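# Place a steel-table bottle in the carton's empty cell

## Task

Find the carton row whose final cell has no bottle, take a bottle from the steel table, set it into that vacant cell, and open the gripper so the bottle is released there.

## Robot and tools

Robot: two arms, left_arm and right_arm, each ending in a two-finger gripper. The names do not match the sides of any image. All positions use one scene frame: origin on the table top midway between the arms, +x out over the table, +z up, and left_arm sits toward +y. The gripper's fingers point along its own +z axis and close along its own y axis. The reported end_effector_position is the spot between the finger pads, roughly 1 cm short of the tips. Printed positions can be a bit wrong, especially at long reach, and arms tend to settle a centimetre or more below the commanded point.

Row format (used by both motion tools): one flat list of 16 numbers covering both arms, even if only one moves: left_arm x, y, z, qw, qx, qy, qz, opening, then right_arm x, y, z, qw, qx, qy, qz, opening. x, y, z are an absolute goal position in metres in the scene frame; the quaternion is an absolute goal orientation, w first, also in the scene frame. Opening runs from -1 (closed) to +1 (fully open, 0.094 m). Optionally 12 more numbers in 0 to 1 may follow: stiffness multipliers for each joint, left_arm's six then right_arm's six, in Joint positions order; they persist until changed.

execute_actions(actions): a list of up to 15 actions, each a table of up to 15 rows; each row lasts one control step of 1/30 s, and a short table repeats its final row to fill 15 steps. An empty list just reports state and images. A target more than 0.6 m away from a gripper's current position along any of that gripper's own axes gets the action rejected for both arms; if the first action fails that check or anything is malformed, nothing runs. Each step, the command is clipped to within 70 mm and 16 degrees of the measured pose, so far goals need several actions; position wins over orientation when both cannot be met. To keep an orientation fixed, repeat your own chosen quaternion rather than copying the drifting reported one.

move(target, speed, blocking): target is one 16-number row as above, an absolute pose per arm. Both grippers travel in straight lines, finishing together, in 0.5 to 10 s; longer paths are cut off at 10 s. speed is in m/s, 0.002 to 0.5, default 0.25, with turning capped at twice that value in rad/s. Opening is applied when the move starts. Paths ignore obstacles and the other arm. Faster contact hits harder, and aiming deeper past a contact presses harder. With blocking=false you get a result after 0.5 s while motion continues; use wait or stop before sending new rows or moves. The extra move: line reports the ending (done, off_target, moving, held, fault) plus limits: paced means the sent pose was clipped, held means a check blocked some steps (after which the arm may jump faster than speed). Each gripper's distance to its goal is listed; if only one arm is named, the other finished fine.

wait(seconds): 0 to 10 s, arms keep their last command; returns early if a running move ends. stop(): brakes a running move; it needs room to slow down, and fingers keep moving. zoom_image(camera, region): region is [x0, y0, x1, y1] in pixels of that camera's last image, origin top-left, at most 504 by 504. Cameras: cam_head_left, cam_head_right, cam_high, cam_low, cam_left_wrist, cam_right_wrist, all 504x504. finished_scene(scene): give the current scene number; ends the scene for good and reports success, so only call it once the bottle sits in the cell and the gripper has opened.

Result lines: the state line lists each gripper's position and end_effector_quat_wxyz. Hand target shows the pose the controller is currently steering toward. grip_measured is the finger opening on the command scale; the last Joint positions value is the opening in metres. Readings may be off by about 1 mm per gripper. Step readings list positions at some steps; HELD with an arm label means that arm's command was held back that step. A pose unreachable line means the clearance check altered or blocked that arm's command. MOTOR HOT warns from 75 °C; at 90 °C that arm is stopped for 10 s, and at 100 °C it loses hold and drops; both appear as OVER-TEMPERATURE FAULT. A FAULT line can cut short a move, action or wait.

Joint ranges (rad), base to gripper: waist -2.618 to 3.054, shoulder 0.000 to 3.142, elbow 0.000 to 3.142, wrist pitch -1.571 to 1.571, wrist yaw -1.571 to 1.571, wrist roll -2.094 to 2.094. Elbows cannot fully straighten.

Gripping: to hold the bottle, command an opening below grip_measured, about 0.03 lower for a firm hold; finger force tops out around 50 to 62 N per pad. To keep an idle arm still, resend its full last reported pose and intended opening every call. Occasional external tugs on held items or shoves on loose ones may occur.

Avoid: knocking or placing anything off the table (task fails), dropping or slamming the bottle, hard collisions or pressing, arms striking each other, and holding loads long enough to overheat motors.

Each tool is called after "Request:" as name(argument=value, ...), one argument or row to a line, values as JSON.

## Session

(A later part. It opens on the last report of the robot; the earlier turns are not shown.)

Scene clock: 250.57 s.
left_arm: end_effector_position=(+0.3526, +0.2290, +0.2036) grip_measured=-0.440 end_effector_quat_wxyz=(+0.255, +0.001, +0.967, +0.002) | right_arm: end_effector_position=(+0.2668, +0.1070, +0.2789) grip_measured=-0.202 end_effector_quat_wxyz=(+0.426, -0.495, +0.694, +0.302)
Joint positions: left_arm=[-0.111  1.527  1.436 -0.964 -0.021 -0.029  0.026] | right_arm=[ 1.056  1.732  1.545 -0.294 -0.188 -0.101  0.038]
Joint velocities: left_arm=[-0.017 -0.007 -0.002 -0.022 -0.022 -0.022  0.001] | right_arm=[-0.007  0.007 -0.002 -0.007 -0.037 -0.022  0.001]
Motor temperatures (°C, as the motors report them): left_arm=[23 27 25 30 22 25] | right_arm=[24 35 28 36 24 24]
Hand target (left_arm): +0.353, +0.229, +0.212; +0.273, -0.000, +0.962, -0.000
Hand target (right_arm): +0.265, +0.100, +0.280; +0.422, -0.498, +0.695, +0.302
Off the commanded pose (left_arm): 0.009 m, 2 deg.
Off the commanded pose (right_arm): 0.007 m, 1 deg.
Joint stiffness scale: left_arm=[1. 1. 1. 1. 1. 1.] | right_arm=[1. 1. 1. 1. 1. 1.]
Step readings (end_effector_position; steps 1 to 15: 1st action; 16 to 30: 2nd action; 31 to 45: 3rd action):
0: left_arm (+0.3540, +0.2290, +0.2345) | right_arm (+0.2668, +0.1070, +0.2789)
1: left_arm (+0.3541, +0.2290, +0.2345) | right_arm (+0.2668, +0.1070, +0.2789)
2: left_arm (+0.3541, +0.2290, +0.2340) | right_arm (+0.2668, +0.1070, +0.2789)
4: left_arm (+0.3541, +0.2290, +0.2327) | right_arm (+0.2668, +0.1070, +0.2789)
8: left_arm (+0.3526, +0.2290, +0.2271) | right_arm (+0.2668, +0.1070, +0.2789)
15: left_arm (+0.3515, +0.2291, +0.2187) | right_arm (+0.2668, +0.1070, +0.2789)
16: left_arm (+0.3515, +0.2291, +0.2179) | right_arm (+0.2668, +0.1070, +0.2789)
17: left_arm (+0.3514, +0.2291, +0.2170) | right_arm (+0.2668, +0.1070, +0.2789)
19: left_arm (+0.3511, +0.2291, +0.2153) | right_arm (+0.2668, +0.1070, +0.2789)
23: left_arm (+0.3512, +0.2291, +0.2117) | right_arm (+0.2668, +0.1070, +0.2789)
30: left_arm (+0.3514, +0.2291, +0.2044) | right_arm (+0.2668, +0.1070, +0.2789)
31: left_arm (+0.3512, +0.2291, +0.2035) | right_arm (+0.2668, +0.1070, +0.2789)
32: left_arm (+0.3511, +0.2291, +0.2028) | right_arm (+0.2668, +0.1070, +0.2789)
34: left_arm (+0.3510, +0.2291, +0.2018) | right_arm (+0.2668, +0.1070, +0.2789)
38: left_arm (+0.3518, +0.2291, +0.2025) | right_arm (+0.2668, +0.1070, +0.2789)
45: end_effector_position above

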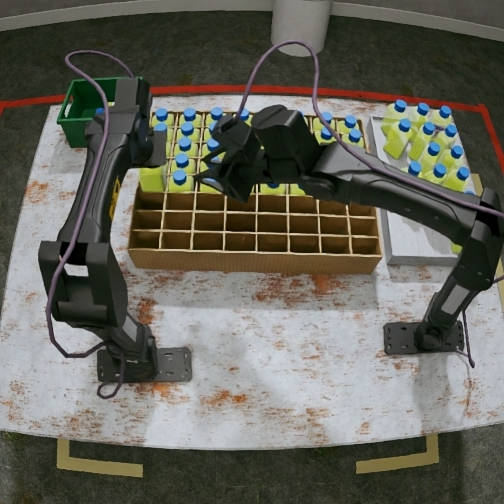

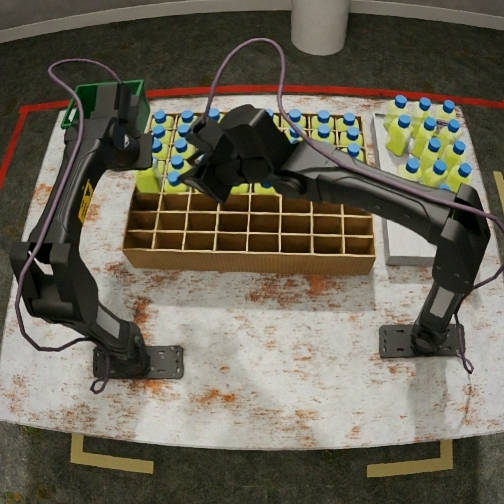

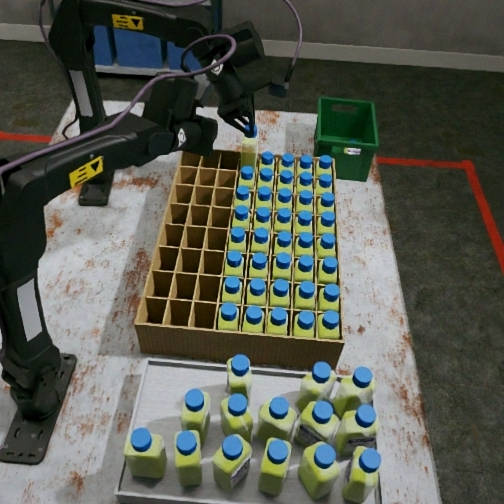

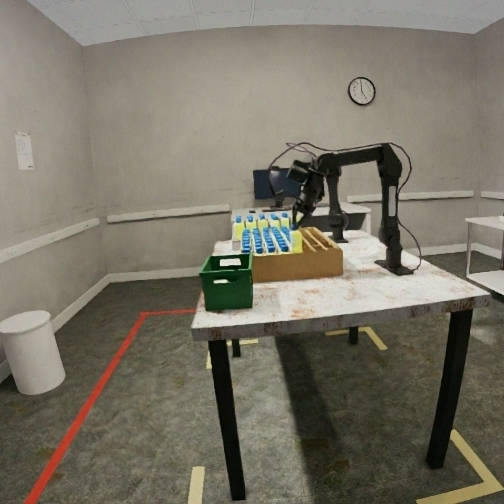

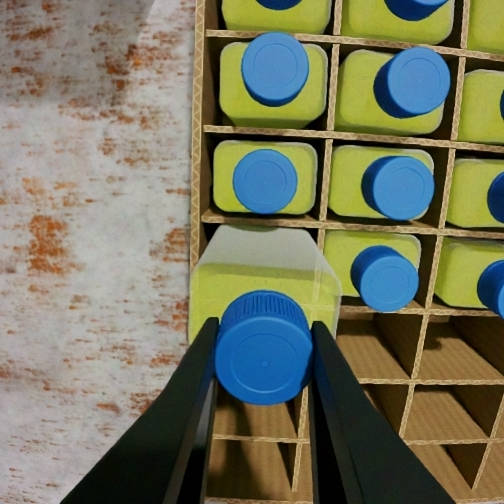

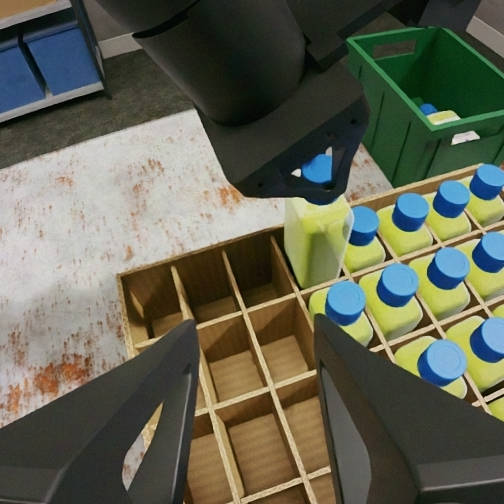

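Request:
execute_actions(
  actions=[
    [[0.3538,0.229,0.2110,0.273,0,0.962,0,-0.48,0.265,0.10,0.28,0.4216,-0.4983,0.6947,0.3023,-0.2],[0.3538,0.229,0.2097,0.273,0,0.962,0,-0.48,0.265,0.10,0.28,0.4216,-0.4983,0.6947,0.3023,-0.2],[0.3538,0.229,0.2082,0.273,0,0.962,0,-0.48,0.265,0.10,0.28,0.4216,-0.4983,0.6947,0.3023,-0.2],[0.3538,0.229,0.2067,0.273,0,0.962,0,-0.48,0.265,0.10,0.28,0.4216,-0.4983,0.6947,0.3023,-0.2],[0.3538,0.229,0.2052,0.273,0,0.962,0,-0.48,0.265,0.10,0.28,0.4216,-0.4983,0.6947,0.3023,-0.2],[0.3538,0.229,0.2037,0.273,0,0.962,0,-0.48,0.265,0.10,0.28,0.4216,-0.4983,0.6947,0.3023,-0.2],[0.3538,0.229,0.2022,0.273,0,0.962,0,-0.48,0.265,0.10,0.28,0.4216,-0.4983,0.6947,0.3023,-0.2],[0.3538,0.229,0.2007,0.273,0,0.962,0,-0.48,0.265,0.10,0.28,0.4216,-0.4983,0.6947,0.3023,-0.2],[0.3538,0.229,0.1992,0.273,0,0.962,0,-0.48,0.265,0.10,0.28,0.4216,-0.4983,0.6947,0.3023,-0.2],[0.3538,0.229,0.1977,0.273,0,0.962,0,-0.48,0.265,0.10,0.28,0.4216,-0.4983,0.6947,0.3023,-0.2],[0.3538,0.229,0.1962,0.273,0,0.962,0,-0.48,0.265,0.10,0.28,0.4216,-0.4983,0.6947,0.3023,-0.2],[0.3538,0.229,0.1947,0.273,0,0.962,0,-0.48,0.265,0.10,0.28,0.4216,-0.4983,0.6947,0.3023,-0.2],[0.3538,0.229,0.1932,0.273,0,0.962,0,-0.48,0.265,0.10,0.28,0.4216,-0.4983,0.6947,0.3023,-0.2],[0.3538,0.229,0.1917,0.273,0,0.962,0,-0.48,0.265,0.10,0.28,0.4216,-0.4983,0.6947,0.3023,-0.2],[0.3538,0.229,0.1902,0.273,0,0.962,0,-0.48,0.265,0.10,0.28,0.4216,-0.4983,0.6947,0.3023,-0.2]],
    [[0.3538,0.229,0.1887,0.273,0,0.962,0,-0.48,0.265,0.10,0.28,0.4216,-0.4983,0.6947,0.3023,-0.2],[0.3538,0.229,0.1872,0.273,0,0.962,0,-0.48,0.265,0.10,0.28,0.4216,-0.4983,0.6947,0.3023,-0.2],[0.3538,0.229,0.1857,0.273,0,0.962,0,-0.48,0.265,0.10,0.28,0.4216,-0.4983,0.6947,0.3023,-0.2],[0.3538,0.229,0.1842,0.273,0,0.962,0,-0.48,0.265,0.10,0.28,0.4216,-0.4983,0.6947,0.3023,-0.2],[0.3538,0.229,0.1827,0.273,0,0.962,0,-0.48,0.265,0.10,0.28,0.4216,-0.4983,0.6947,0.3023,-0.2],[0.3538,0.229,0.1812,0.273,0,0.962,0,-0.48,0.265,0.10,0.28,0.4216,-0.4983,0.6947,0.3023,-0.2],[0.3538,0.229,0.1797,0.273,0,0.962,0,-0.48,0.265,0.10,0.28,0.4216,-0.4983,0.6947,0.3023,-0.2],[0.3538,0.229,0.1782,0.273,0,0.962,0,-0.48,0.265,0.10,0.28,0.4216,-0.4983,0.6947,0.3023,-0.2],[0.3538,0.229,0.1767,0.273,0,0.962,0,-0.48,0.265,0.10,0.28,0.4216,-0.4983,0.6947,0.3023,-0.2],[0.3538,0.229,0.1752,0.273,0,0.962,0,-0.48,0.265,0.10,0.28,0.4216,-0.4983,0.6947,0.3023,-0.2],[0.3538,0.229,0.1737,0.273,0,0.962,0,-0.48,0.265,0.10,0.28,0.4216,-0.4983,0.6947,0.3023,-0.2],[0.3538,0.229,0.1722,0.273,0,0.962,0,-0.48,0.265,0.10,0.28,0.4216,-0.4983,0.6947,0.3023,-0.2],[0.3538,0.229,0.1707,0.273,0,0.962,0,-0.48,0.265,0.10,0.28,0.4216,-0.4983,0.6947,0.3023,-0.2],[0.3538,0.229,0.1692,0.273,0,0.962,0,-0.48,0.265,0.10,0.28,0.4216,-0.4983,0.6947,0.3023,-0.2],[0.3538,0.229,0.1677,0.273,0,0.962,0,-0.48,0.265,0.10,0.28,0.4216,-0.4983,0.6947,0.3023,-0.2]],
    [[0.3538,0.229,0.1662,0.273,0,0.962,0,-0.48,0.265,0.10,0.28,0.4216,-0.4983,0.6947,0.3023,-0.2],[0.3538,0.229,0.1647,0.273,0,0.962,0,-0.48,0.265,0.10,0.28,0.4216,-0.4983,0.6947,0.3023,-0.2],[0.3538,0.229,0.1632,0.273,0,0.962,0,-0.48,0.265,0.10,0.28,0.4216,-0.4983,0.6947,0.3023,-0.2],[0.3538,0.229,0.1617,0.273,0,0.962,0,-0.48,0.265,0.10,0.28,0.4216,-0.4983,0.6947,0.3023,-0.2],[0.3538,0.229,0.1602,0.273,0,0.962,0,-0.48,0.265,0.10,0.28,0.4216,-0.4983,0.6947,0.3023,-0.2],[0.3538,0.229,0.1587,0.273,0,0.962,0,-0.48,0.265,0.10,0.28,0.4216,-0.4983,0.6947,0.3023,-0.2],[0.3538,0.229,0.1572,0.273,0,0.962,0,-0.48,0.265,0.10,0.28,0.4216,-0.4983,0.6947,0.3023,-0.2],[0.3538,0.229,0.1557,0.273,0,0.962,0,-0.48,0.265,0.10,0.28,0.4216,-0.4983,0.6947,0.3023,-0.2],[0.3538,0.229,0.1542,0.273,0,0.962,0,-0.48,0.265,0.10,0.28,0.4216,-0.4983,0.6947,0.3023,-0.2],[0.3538,0.229,0.1527,0.273,0,0.962,0,-0.48,0.265,0.10,0.28,0.4216,-0.4983,0.6947,0.3023,-0.2],[0.3538,0.229,0.1513,0.273,0,0.962,0,-0.48,0.265,0.10,0.28,0.4216,-0.4983,0.6947,0.3023,-0.2],[0.3538,0.229,0.1500,0.273,0,0.962,0,-0.48,0.265,0.10,0.28,0.4216,-0.4983,0.6947,0.3023,-0.2],[0.3538,0.229,0.1488,0.273,0,0.962,0,-0.48,0.265,0.10,0.28,0.4216,-0.4983,0.6947,0.3023,-0.2],[0.3538,0.229,0.1477,0.273,0,0.962,0,-0.48,0.265,0.10,0.28,0.4216,-0.4983,0.6947,0.3023,-0.2],[0.3538,0.229,0.1467,0.273,0,0.962,0,-0.48,0.265,0.10,0.28,0.4216,-0.4983,0.6947,0.3023,-0.2]],
    [[0.3538,0.229,0.1458,0.273,0,0.962,0,-0.48,0.265,0.10,0.28,0.4216,-0.4983,0.6947,0.3023,-0.2],[0.3538,0.229,0.1450,0.273,0,0.962,0,-0.48,0.265,0.10,0.28,0.4216,-0.4983,0.6947,0.3023,-0.2],[0.3538,0.229,0.1443,0.273,0,0.962,0,-0.48,0.265,0.10,0.28,0.4216,-0.4983,0.6947,0.3023,-0.2],[0.3538,0.229,0.1437,0.273,0,0.962,0,-0.48,0.265,0.10,0.28,0.4216,-0.4983,0.6947,0.3023,-0.2],[0.3538,0.229,0.1432,0.273,0,0.962,0,-0.48,0.265,0.10,0.28,0.4216,-0.4983,0.6947,0.3023,-0.2],[0.3538,0.229,0.1428,0.273,0,0.962,0,-0.48,0.265,0.10,0.28,0.4216,-0.4983,0.6947,0.3023,-0.2],[0.3538,0.229,0.1424,0.273,0,0.962,0,-0.48,0.265,0.10,0.28,0.4216,-0.4983,0.6947,0.3023,-0.2],[0.3538,0.229,0.142,0.273,0,0.962,0,-0.48,0.265,0.10,0.28,0.4216,-0.4983,0.6947,0.3023,-0.2]],
  ],
)

Scene clock: 258.53 s.
left_arm: end_effector_position=(+0.3513, +0.2291, +0.1355) grip_measured=-0.440 end_effector_quat_wxyz=(+0.257, +0.001, +0.966, +0.002) | right_arm: end_effector_position=(+0.2668, +0.1070, +0.2789) grip_measured=-0.202 end_effector_quat_wxyz=(+0.426, -0.495, +0.694, +0.302)
Joint positions: left_arm=[-0.111  1.515  1.152 -0.688 -0.021 -0.029  0.026] | right_arm=[ 1.056  1.732  1.545 -0.294 -0.188 -0.101  0.038]
Joint velocities: left_arm=[-0.007 -0.002 -0.007  0.037 -0.022  0.037 -0.   ] | right_arm=[-0.012 -0.007 -0.002  0.037  0.051  0.007 -0.   ]
Motor temperatures (°C, as the motors report them): left_arm=[23 27 25 30 22 25] | right_arm=[24 35 28 36 24 24]
Hand target (left_arm): +0.354, +0.229, +0.142; +0.273, -0.000, +0.962, +0.000
Hand target (right_arm): +0.265, +0.100, +0.280; +0.422, -0.498, +0.695, +0.302
Off the commanded pose (left_arm): 0.007 m, 2 deg.
Off the commanded pose (right_arm): 0.007 m, 1 deg.
Joint stiffness scale: left_arm=[1. 1. 1. 1. 1. 1.] | right_arm=[1. 1. 1. 1. 1. 1.]
Step readings (end_effector_position; steps 1 to 15: 1st action; 16 to 30: 2nd action; 31 to 45: 3rd action; 46 to 60: 4th action):
0: left_arm (+0.3527, +0.2290, +0.2036) | right_arm (+0.2668, +0.1070, +0.2789)
1: left_arm (+0.3528, +0.2290, +0.2037) | right_arm (+0.2668, +0.1070, +0.2789)
2: left_arm (+0.3530, +0.2290, +0.2035) | right_arm (+0.2668, +0.1070, +0.2789)
4: left_arm (+0.3531, +0.2290, +0.2021) | right_arm (+0.2668, +0.1070, +0.2789)
8: left_arm (+0.3515, +0.2291, +0.1950) | right_arm (+0.2668, +0.1070, +0.2789)
15: left_arm (+0.3504, +0.2291, +0.1823) | right_arm (+0.2668, +0.1070, +0.2789)
16: left_arm (+0.3505, +0.2291, +0.1807) | right_arm (+0.2668, +0.1070, +0.2789)
17: left_arm (+0.3506, +0.2291, +0.1791) | right_arm (+0.2668, +0.1070, +0.2789)
19: left_arm (+0.3506, +0.2291, +0.1757) | right_arm (+0.2668, +0.1070, +0.2789)
23: left_arm (+0.3508, +0.2291, +0.1694) | right_arm (+0.2668, +0.1070, +0.2789)
30: left_arm (+0.3510, +0.2291, +0.1591) | right_arm (+0.2668, +0.1070, +0.2789)
31: left_arm (+0.3510, +0.2291, +0.1579) | right_arm (+0.2668, +0.1070, +0.2789)
32: left_arm (+0.3509, +0.2291, +0.1566) | right_arm (+0.2668, +0.1070, +0.2789)
34: left_arm (+0.3505, +0.2291, +0.1545) | right_arm (+0.2668, +0.1070, +0.2789)
38: left_arm (+0.3507, +0.2291, +0.1502) | right_arm (+0.2668, +0.1070, +0.2789)
45: left_arm (+0.3507, +0.2291, +0.1414) | right_arm (+0.2668, +0.1070, +0.2789)
46: left_arm (+0.3506, +0.2291, +0.1404) | right_arm (+0.2668, +0.1070, +0.2789)
47: left_arm (+0.3506, +0.2291, +0.1394) | right_arm (+0.2668, +0.1070, +0.2789)
49: left_arm (+0.3506, +0.2291, +0.1378) | right_arm (+0.2668, +0.1070, +0.2789)
53: left_arm (+0.3508, +0.2291, +0.1359) | right_arm (+0.2668, +0.1070, +0.2789)
60: end_effector_position above

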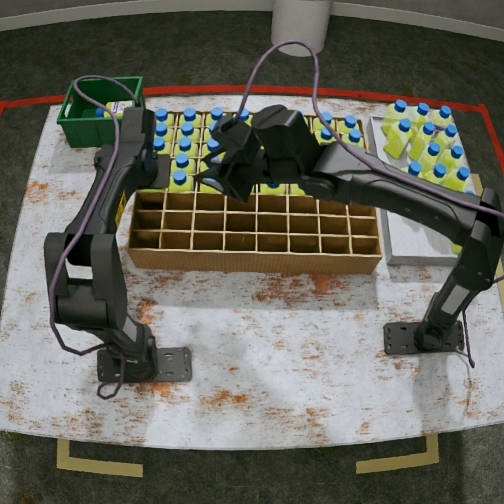

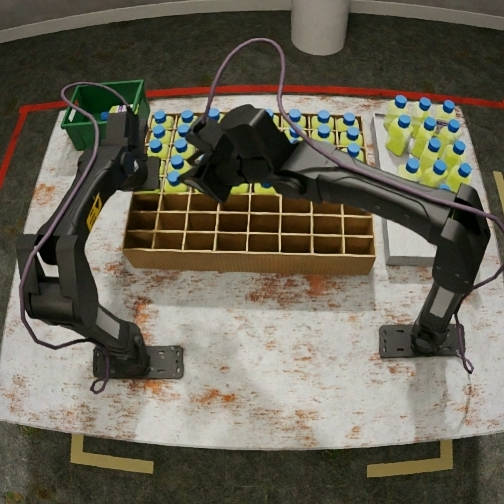

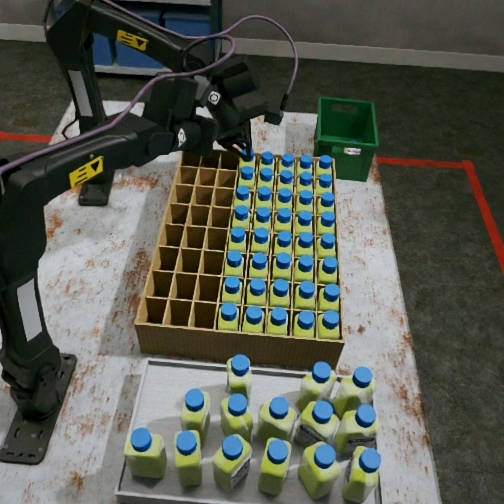

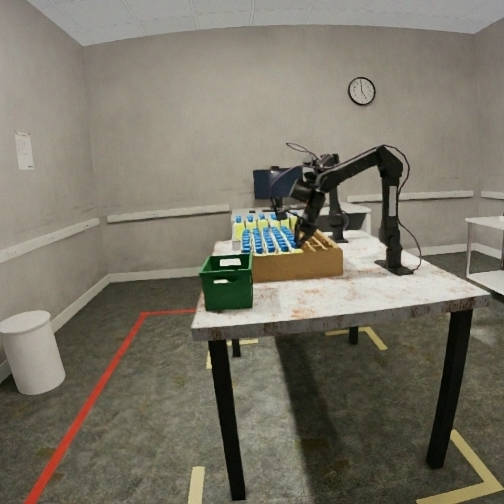

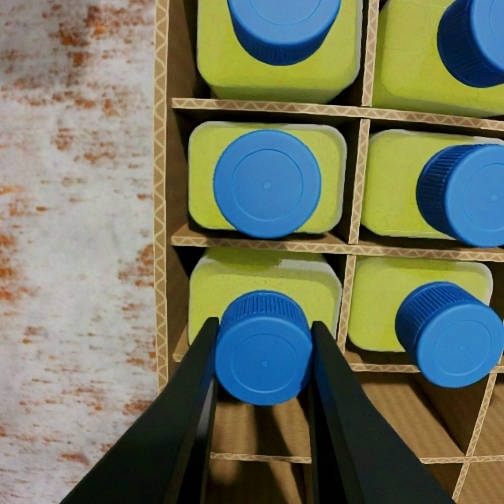

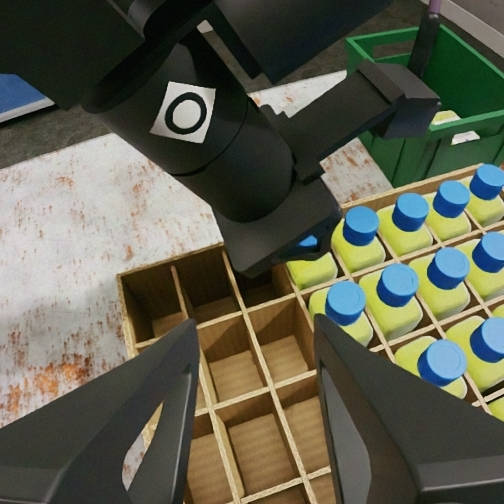

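Request:
execute_actions(
  actions=[
    [[0.3538,0.229,0.1415,0.273,0,0.962,0,-0.48,0.265,0.10,0.28,0.4216,-0.4983,0.6947,0.3023,-0.2],[0.3538,0.229,0.141,0.273,0,0.962,0,-0.48,0.265,0.10,0.28,0.4216,-0.4983,0.6947,0.3023,-0.2],[0.3538,0.229,0.1405,0.273,0,0.962,0,-0.48,0.265,0.10,0.28,0.4216,-0.4983,0.6947,0.3023,-0.2],[0.3538,0.229,0.140,0.273,0,0.962,0,-0.48,0.265,0.10,0.28,0.4216,-0.4983,0.6947,0.3023,-0.2],[0.3538,0.229,0.1395,0.273,0,0.962,0,-0.48,0.265,0.10,0.28,0.4216,-0.4983,0.6947,0.3023,-0.2],[0.3538,0.229,0.139,0.273,0,0.962,0,-0.48,0.265,0.10,0.28,0.4216,-0.4983,0.6947,0.3023,-0.2],[0.3538,0.229,0.1385,0.273,0,0.962,0,-0.48,0.265,0.10,0.28,0.4216,-0.4983,0.6947,0.3023,-0.2],[0.3538,0.229,0.138,0.273,0,0.962,0,-0.48,0.265,0.10,0.28,0.4216,-0.4983,0.6947,0.3023,-0.2],[0.3538,0.229,0.1375,0.273,0,0.962,0,-0.48,0.265,0.10,0.28,0.4216,-0.4983,0.6947,0.3023,-0.2],[0.3538,0.229,0.137,0.273,0,0.962,0,-0.48,0.265,0.10,0.28,0.4216,-0.4983,0.6947,0.3023,-0.2],[0.3538,0.229,0.1365,0.273,0,0.962,0,-0.48,0.265,0.10,0.28,0.4216,-0.4983,0.6947,0.3023,-0.2],[0.3538,0.229,0.136,0.273,0,0.962,0,-0.48,0.265,0.10,0.28,0.4216,-0.4983,0.6947,0.3023,-0.2],[0.3538,0.229,0.1355,0.273,0,0.962,0,-0.48,0.265,0.10,0.28,0.4216,-0.4983,0.6947,0.3023,-0.2],[0.3538,0.229,0.135,0.273,0,0.962,0,-0.48,0.265,0.10,0.28,0.4216,-0.4983,0.6947,0.3023,-0.2],[0.3538,0.229,0.135,0.273,0,0.962,0,-0.48,0.265,0.10,0.28,0.4216,-0.4983,0.6947,0.3023,-0.2]],
    [[0.3538,0.229,0.135,0.273,0,0.962,0,-0.48,0.265,0.10,0.28,0.4216,-0.4983,0.6947,0.3023,-0.2]],
  ],
)

Scene clock: 260.63 s.
left_arm: end_effector_position=(+0.3518, +0.2291, +0.1302) grip_measured=-0.440 end_effector_quat_wxyz=(+0.260, +0.001, +0.966, +0.001) | right_arm: end_effector_position=(+0.2668, +0.1070, +0.2789) grip_measured=-0.202 end_effector_quat_wxyz=(+0.426, -0.495, +0.694, +0.302)
Joint positions: left_arm=[-0.111  1.515  1.128 -0.658 -0.021 -0.029  0.026] | right_arm=[ 1.056  1.732  1.545 -0.294 -0.188 -0.101  0.038]
Joint velocities: left_arm=[-0.007  0.012  0.022 -0.037  0.022  0.022  0.001] | right_arm=[-0.017 -0.002  0.002  0.022 -0.037 -0.037 -0.   ]
Motor temperatures (°C, as the motors report them): left_arm=[23 27 25 30 22 25] | right_arm=[24 35 28 36 24 24]
Hand target (left_arm): +0.354, +0.229, +0.135; +0.273, -0.000, +0.962, -0.000
Hand target (right_arm): +0.265, +0.100, +0.280; +0.422, -0.498, +0.695, +0.302
Off the commanded pose (left_arm): 0.005 m, 2 deg.
Off the commanded pose (right_arm): 0.007 m, 1 deg.
Joint stiffness scale: left_arm=[1. 1. 1. 1. 1. 1.] | right_arm=[1. 1. 1. 1. 1. 1.]
Step readings (end_effector_position; steps 1 to 15: 1st action; 16 to 30: 2nd action):
0: left_arm (+0.3518, +0.2291, +0.1358) | right_arm (+0.2668, +0.1070, +0.2789)
1: left_arm (+0.3519, +0.2291, +0.1358) | right_arm (+0.2668, +0.1070, +0.2789)
2: left_arm (+0.3520, +0.2291, +0.1359) | right_arm (+0.2668, +0.1070, +0.2789)
4: left_arm (+0.3524, +0.2290, +0.1361) | right_arm (+0.2668, +0.1070, +0.2789)
8: left_arm (+0.3529, +0.2290, +0.1349) | right_arm (+0.2668, +0.1070, +0.2789)
15: left_arm (+0.3508, +0.2291, +0.1298) | right_arm (+0.2668, +0.1070, +0.2789)
16: left_arm (+0.3510, +0.2291, +0.1299) | right_arm (+0.2668, +0.1070, +0.2789)
17: left_arm (+0.3512, +0.2291, +0.1300) | right_arm (+0.2668, +0.1070, +0.2789)
19: left_arm (+0.3515, +0.2291, +0.1301) | right_arm (+0.2668, +0.1070, +0.2789)
23: left_arm (+0.3516, +0.2291, +0.1301) | right_arm (+0.2668, +0.1070, +0.2789)
30: end_effector_position above

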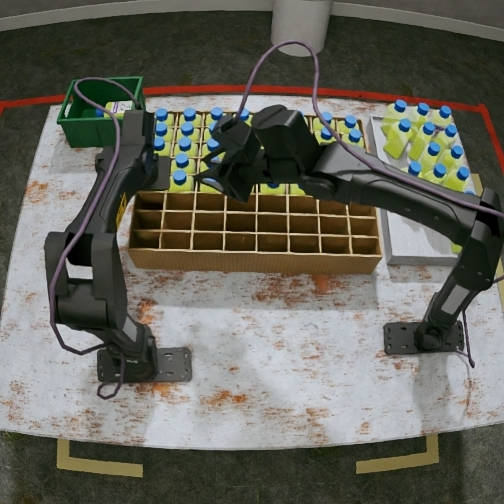

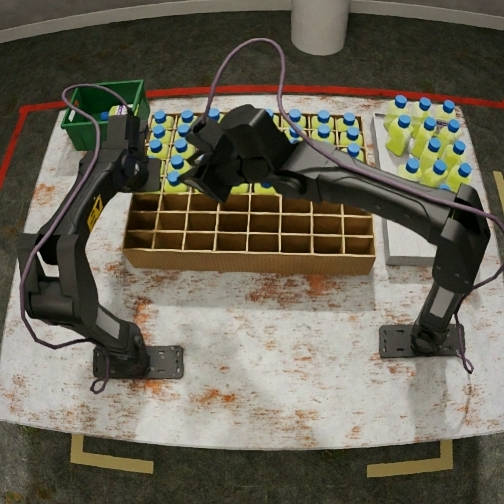

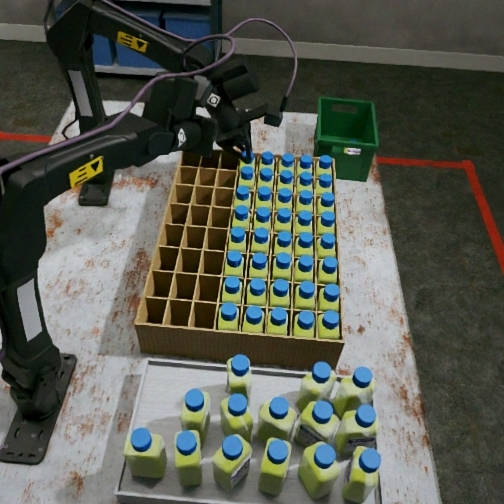

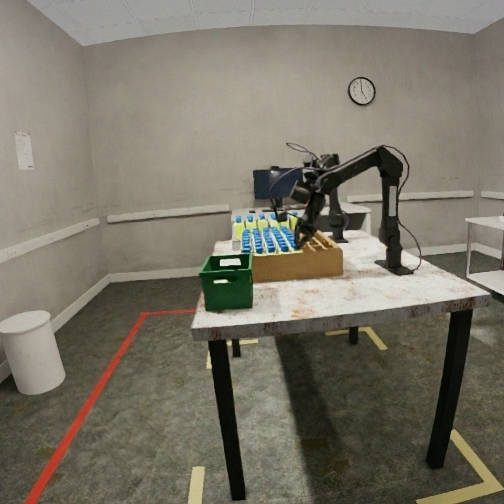

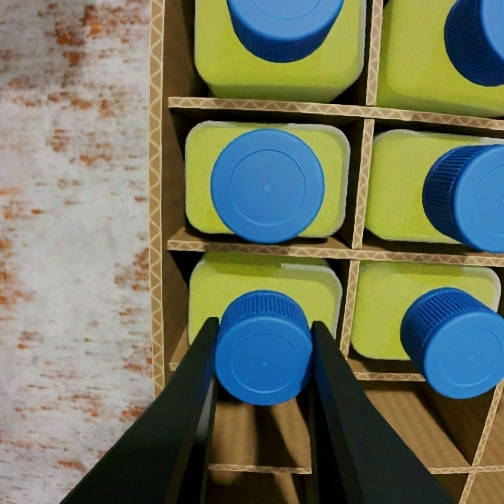

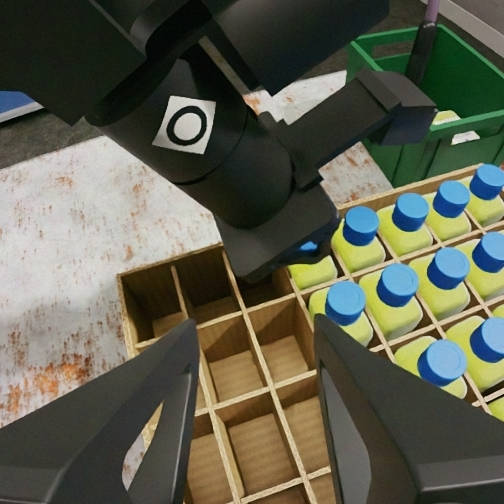

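Request:
execute_actions(
  actions=[
    [[0.3538,0.229,0.135,0.273,0,0.962,0,-0.45,0.265,0.10,0.28,0.4216,-0.4983,0.6947,0.3023,-0.2],[0.3538,0.229,0.135,0.273,0,0.962,0,-0.43,0.265,0.10,0.28,0.4216,-0.4983,0.6947,0.3023,-0.2],[0.3538,0.229,0.135,0.273,0,0.962,0,-0.41,0.265,0.10,0.28,0.4216,-0.4983,0.6947,0.3023,-0.2],[0.3538,0.229,0.135,0.273,0,0.962,0,-0.38,0.265,0.10,0.28,0.4216,-0.4983,0.6947,0.3023,-0.2],[0.3538,0.229,0.135,0.273,0,0.962,0,-0.34,0.265,0.10,0.28,0.4216,-0.4983,0.6947,0.3023,-0.2],[0.3538,0.229,0.135,0.273,0,0.962,0,-0.30,0.265,0.10,0.28,0.4216,-0.4983,0.6947,0.3023,-0.2],[0.3538,0.229,0.135,0.273,0,0.962,0,-0.25,0.265,0.10,0.28,0.4216,-0.4983,0.6947,0.3023,-0.2],[0.3538,0.229,0.135,0.273,0,0.962,0,-0.20,0.265,0.10,0.28,0.4216,-0.4983,0.6947,0.3023,-0.2],[0.3538,0.229,0.135,0.273,0,0.962,0,-0.15,0.265,0.10,0.28,0.4216,-0.4983,0.6947,0.3023,-0.2],[0.3538,0.229,0.135,0.273,0,0.962,0,-0.10,0.265,0.10,0.28,0.4216,-0.4983,0.6947,0.3023,-0.2],[0.3538,0.229,0.135,0.273,0,0.962,0,-0.05,0.265,0.10,0.28,0.4216,-0.4983,0.6947,0.3023,-0.2],[0.3538,0.229,0.135,0.273,0,0.962,0,0.0,0.265,0.10,0.28,0.4216,-0.4983,0.6947,0.3023,-0.2]],
    [[0.3538,0.229,0.1355,0.273,0,0.962,0,0.0,0.265,0.10,0.28,0.4216,-0.4983,0.6947,0.3023,-0.2],[0.3538,0.229,0.1365,0.273,0,0.962,0,0.0,0.265,0.10,0.28,0.4216,-0.4983,0.6947,0.3023,-0.2],[0.3538,0.229,0.138,0.273,0,0.962,0,0.0,0.265,0.10,0.28,0.4216,-0.4983,0.6947,0.3023,-0.2],[0.3538,0.229,0.140,0.273,0,0.962,0,0.0,0.265,0.10,0.28,0.4216,-0.4983,0.6947,0.3023,-0.2],[0.3538,0.229,0.1425,0.273,0,0.962,0,0.0,0.265,0.10,0.28,0.4216,-0.4983,0.6947,0.3023,-0.2],[0.3538,0.229,0.145,0.273,0,0.962,0,0.0,0.265,0.10,0.28,0.4216,-0.4983,0.6947,0.3023,-0.2],[0.3538,0.229,0.148,0.273,0,0.962,0,0.0,0.265,0.10,0.28,0.4216,-0.4983,0.6947,0.3023,-0.2],[0.3538,0.229,0.151,0.273,0,0.962,0,0.0,0.265,0.10,0.28,0.4216,-0.4983,0.6947,0.3023,-0.2],[0.3538,0.229,0.154,0.273,0,0.962,0,0.0,0.265,0.10,0.28,0.4216,-0.4983,0.6947,0.3023,-0.2],[0.3538,0.229,0.157,0.273,0,0.962,0,0.0,0.265,0.10,0.28,0.4216,-0.4983,0.6947,0.3023,-0.2],[0.3538,0.229,0.160,0.273,0,0.962,0,0.0,0.265,0.10,0.28,0.4216,-0.4983,0.6947,0.3023,-0.2],[0.3538,0.229,0.163,0.273,0,0.962,0,0.0,0.265,0.10,0.28,0.4216,-0.4983,0.6947,0.3023,-0.2],[0.3538,0.229,0.166,0.273,0,0.962,0,0.0,0.265,0.10,0.28,0.4216,-0.4983,0.6947,0.3023,-0.2],[0.3538,0.229,0.169,0.273,0,0.962,0,0.0,0.265,0.10,0.28,0.4216,-0.4983,0.6947,0.3023,-0.2],[0.3538,0.229,0.172,0.273,0,0.962,0,0.0,0.265,0.10,0.28,0.4216,-0.4983,0.6947,0.3023,-0.2]],
    [[0.3538,0.229,0.175,0.273,0,0.962,0,0.0,0.265,0.10,0.28,0.4216,-0.4983,0.6947,0.3023,-0.2],[0.3538,0.229,0.178,0.273,0,0.962,0,0.0,0.265,0.10,0.28,0.4216,-0.4983,0.6947,0.3023,-0.2],[0.3538,0.229,0.1805,0.273,0,0.962,0,0.0,0.265,0.10,0.28,0.4216,-0.4983,0.6947,0.3023,-0.2],[0.3538,0.229,0.183,0.273,0,0.962,0,0.0,0.265,0.10,0.28,0.4216,-0.4983,0.6947,0.3023,-0.2],[0.3538,0.229,0.185,0.273,0,0.962,0,0.0,0.265,0.10,0.28,0.4216,-0.4983,0.6947,0.3023,-0.2],[0.3538,0.229,0.1865,0.273,0,0.962,0,0.0,0.265,0.10,0.28,0.4216,-0.4983,0.6947,0.3023,-0.2],[0.3538,0.229,0.188,0.273,0,0.962,0,0.0,0.265,0.10,0.28,0.4216,-0.4983,0.6947,0.3023,-0.2],[0.3538,0.229,0.189,0.273,0,0.962,0,0.0,0.265,0.10,0.28,0.4216,-0.4983,0.6947,0.3023,-0.2],[0.3538,0.229,0.190,0.273,0,0.962,0,0.0,0.265,0.10,0.28,0.4216,-0.4983,0.6947,0.3023,-0.2]],
  ],
)

Scene clock: 264.73 s.
left_arm: end_effector_position=(+0.3562, +0.2289, +0.1818) grip_measured=-0.002 end_effector_quat_wxyz=(+0.272, +0.001, +0.962, +0.001) | right_arm: end_effector_position=(+0.2668, +0.1070, +0.2789) grip_measured=-0.202 end_effector_quat_wxyz=(+0.426, -0.495, +0.694, +0.302)
Joint positions: left_arm=[-0.111  1.501  1.307 -0.825 -0.021 -0.029  0.047] | right_arm=[ 1.056  1.732  1.545 -0.294 -0.188 -0.101  0.038]
Joint velocities: left_arm=[-0.017  0.002 -0.007 -0.007 -0.037  0.022  0.   ] | right_arm=[ 0.002 -0.007  0.012  0.037 -0.007 -0.051  0.   ]
Motor temperatures (°C, as the motors report them): left_arm=[23 27 25 30 22 25] | right_arm=[24 35 28 36 24 24]
Hand target (left_arm): +0.353, +0.229, +0.190; +0.273, +0.000, +0.962, +0.000
Hand target (right_arm): +0.265, +0.100, +0.280; +0.422, -0.498, +0.695, +0.302
Off the commanded pose (left_arm): 0.009 m, 0 deg.
Off the commanded pose (right_arm): 0.007 m, 1 deg.
Joint stiffness scale: left_arm=[1. 1. 1. 1. 1. 1.] | right_arm=[1. 1. 1. 1. 1. 1.]
Step readings (end_effector_position; steps 1 to 15: 1st action; 16 to 30: 2nd action; 31 to 45: 3rd action):
0: left_arm (+0.3519, +0.2291, +0.1302) | right_arm (+0.2668, +0.1070, +0.2789)
1: left_arm (+0.3519, +0.2291, +0.1302) | right_arm (+0.2668, +0.1070, +0.2789)
2: left_arm (+0.3519, +0.2291, +0.1302) | right_arm (+0.2668, +0.1070, +0.2789)
4: left_arm (+0.3519, +0.2291, +0.1302) | right_arm (+0.2668, +0.1070, +0.2789)
8: left_arm (+0.3542, +0.2290, +0.1315) | right_arm (+0.2668, +0.1070, +0.2789)
15: left_arm (+0.3558, +0.2289, +0.1325) | right_arm (+0.2668, +0.1070, +0.2789)
16: left_arm (+0.3558, +0.2289, +0.1325) | right_arm (+0.2668, +0.1070, +0.2789)
17: left_arm (+0.3558, +0.2289, +0.1325) | right_arm (+0.2668, +0.1070, +0.2789)
19: left_arm (+0.3558, +0.2289, +0.1325) | right_arm (+0.2668, +0.1070, +0.2789)
23: left_arm (+0.3537, +0.2290, +0.1327) | right_arm (+0.2668, +0.1070, +0.2789)
30: left_arm (+0.3571, +0.2289, +0.1563) | right_arm (+0.2668, +0.1070, +0.2789)
31: left_arm (+0.3580, +0.2288, +0.1607) | right_arm (+0.2668, +0.1070, +0.2789)
32: left_arm (+0.3589, +0.2288, +0.1649) | right_arm (+0.2668, +0.1070, +0.2789)
34: left_arm (+0.3602, +0.2288, +0.1721) | right_arm (+0.2668, +0.1070, +0.2789)
38: left_arm (+0.3603, +0.2288, +0.1810) | right_arm (+0.2668, +0.1070, +0.2789)
45: end_effector_position above

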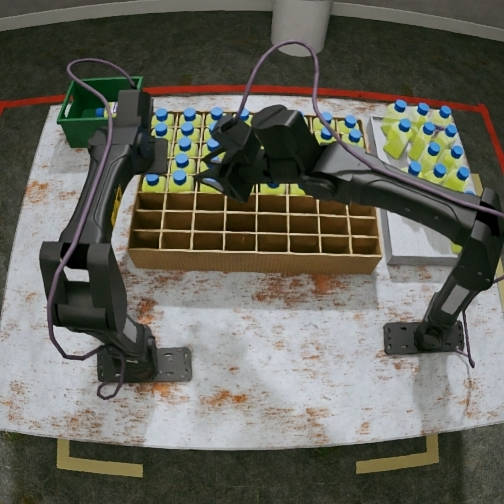

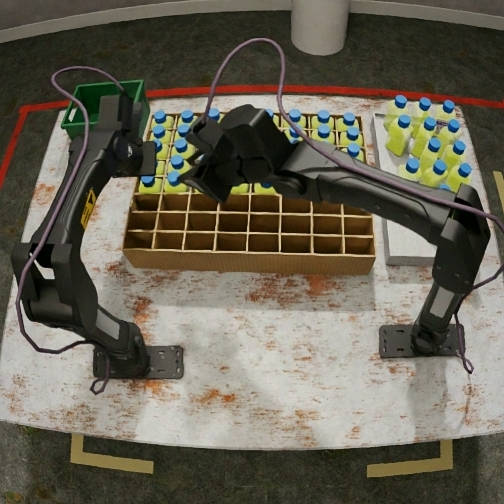

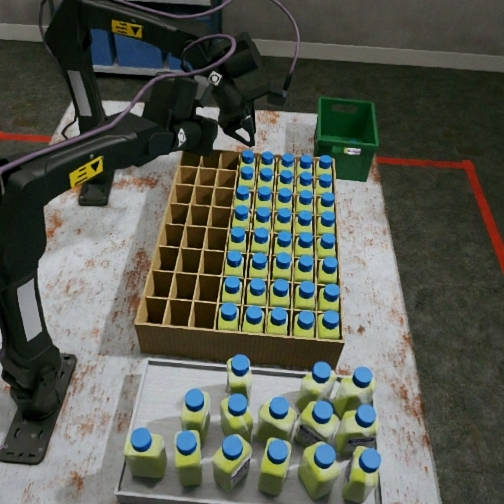

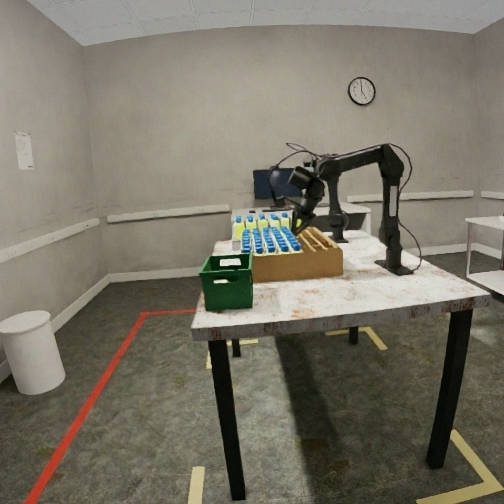

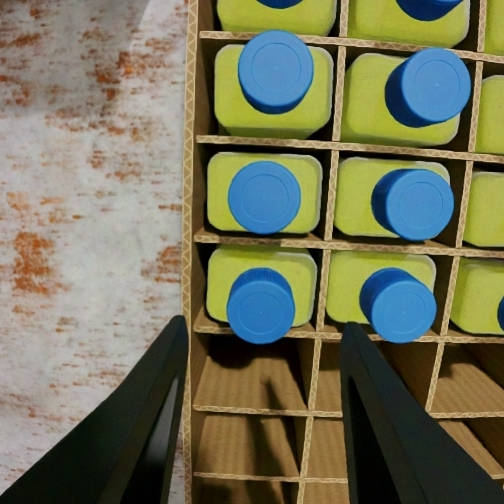

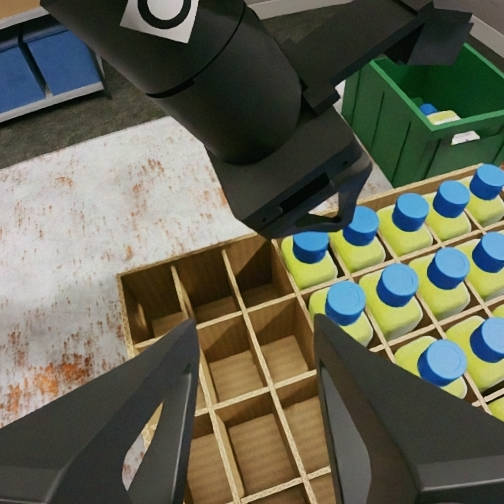

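Request:
zoom_image(
  camera="cam_low",
  region=[230, 200, 350, 270],
)

Request:
zoom_image(
  camera="cam_right_wrist",
  region=[220, 170, 440, 330],
)

Region (230, 200, 350, 270) of cam_low's 504x504 image, scaled by 4.200, with more detail than that image has; it fills the top 294 rows of this view, and the rest is white.

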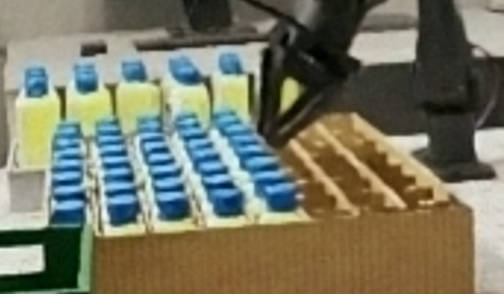

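Region (220, 170, 440, 330) of cam_right_wrist's 504x504 image, scaled by 2.291, with more detail than that image has; it fills the top 367 rows of this view, and the rest is white.

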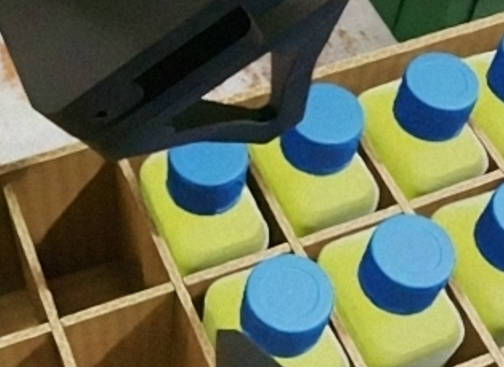

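The bottle is seated in the target cell, level with its neighbours, and the gripper has let go.

Request:
finished_scene(
  scene=2,
)

The scene is finished: the task was done.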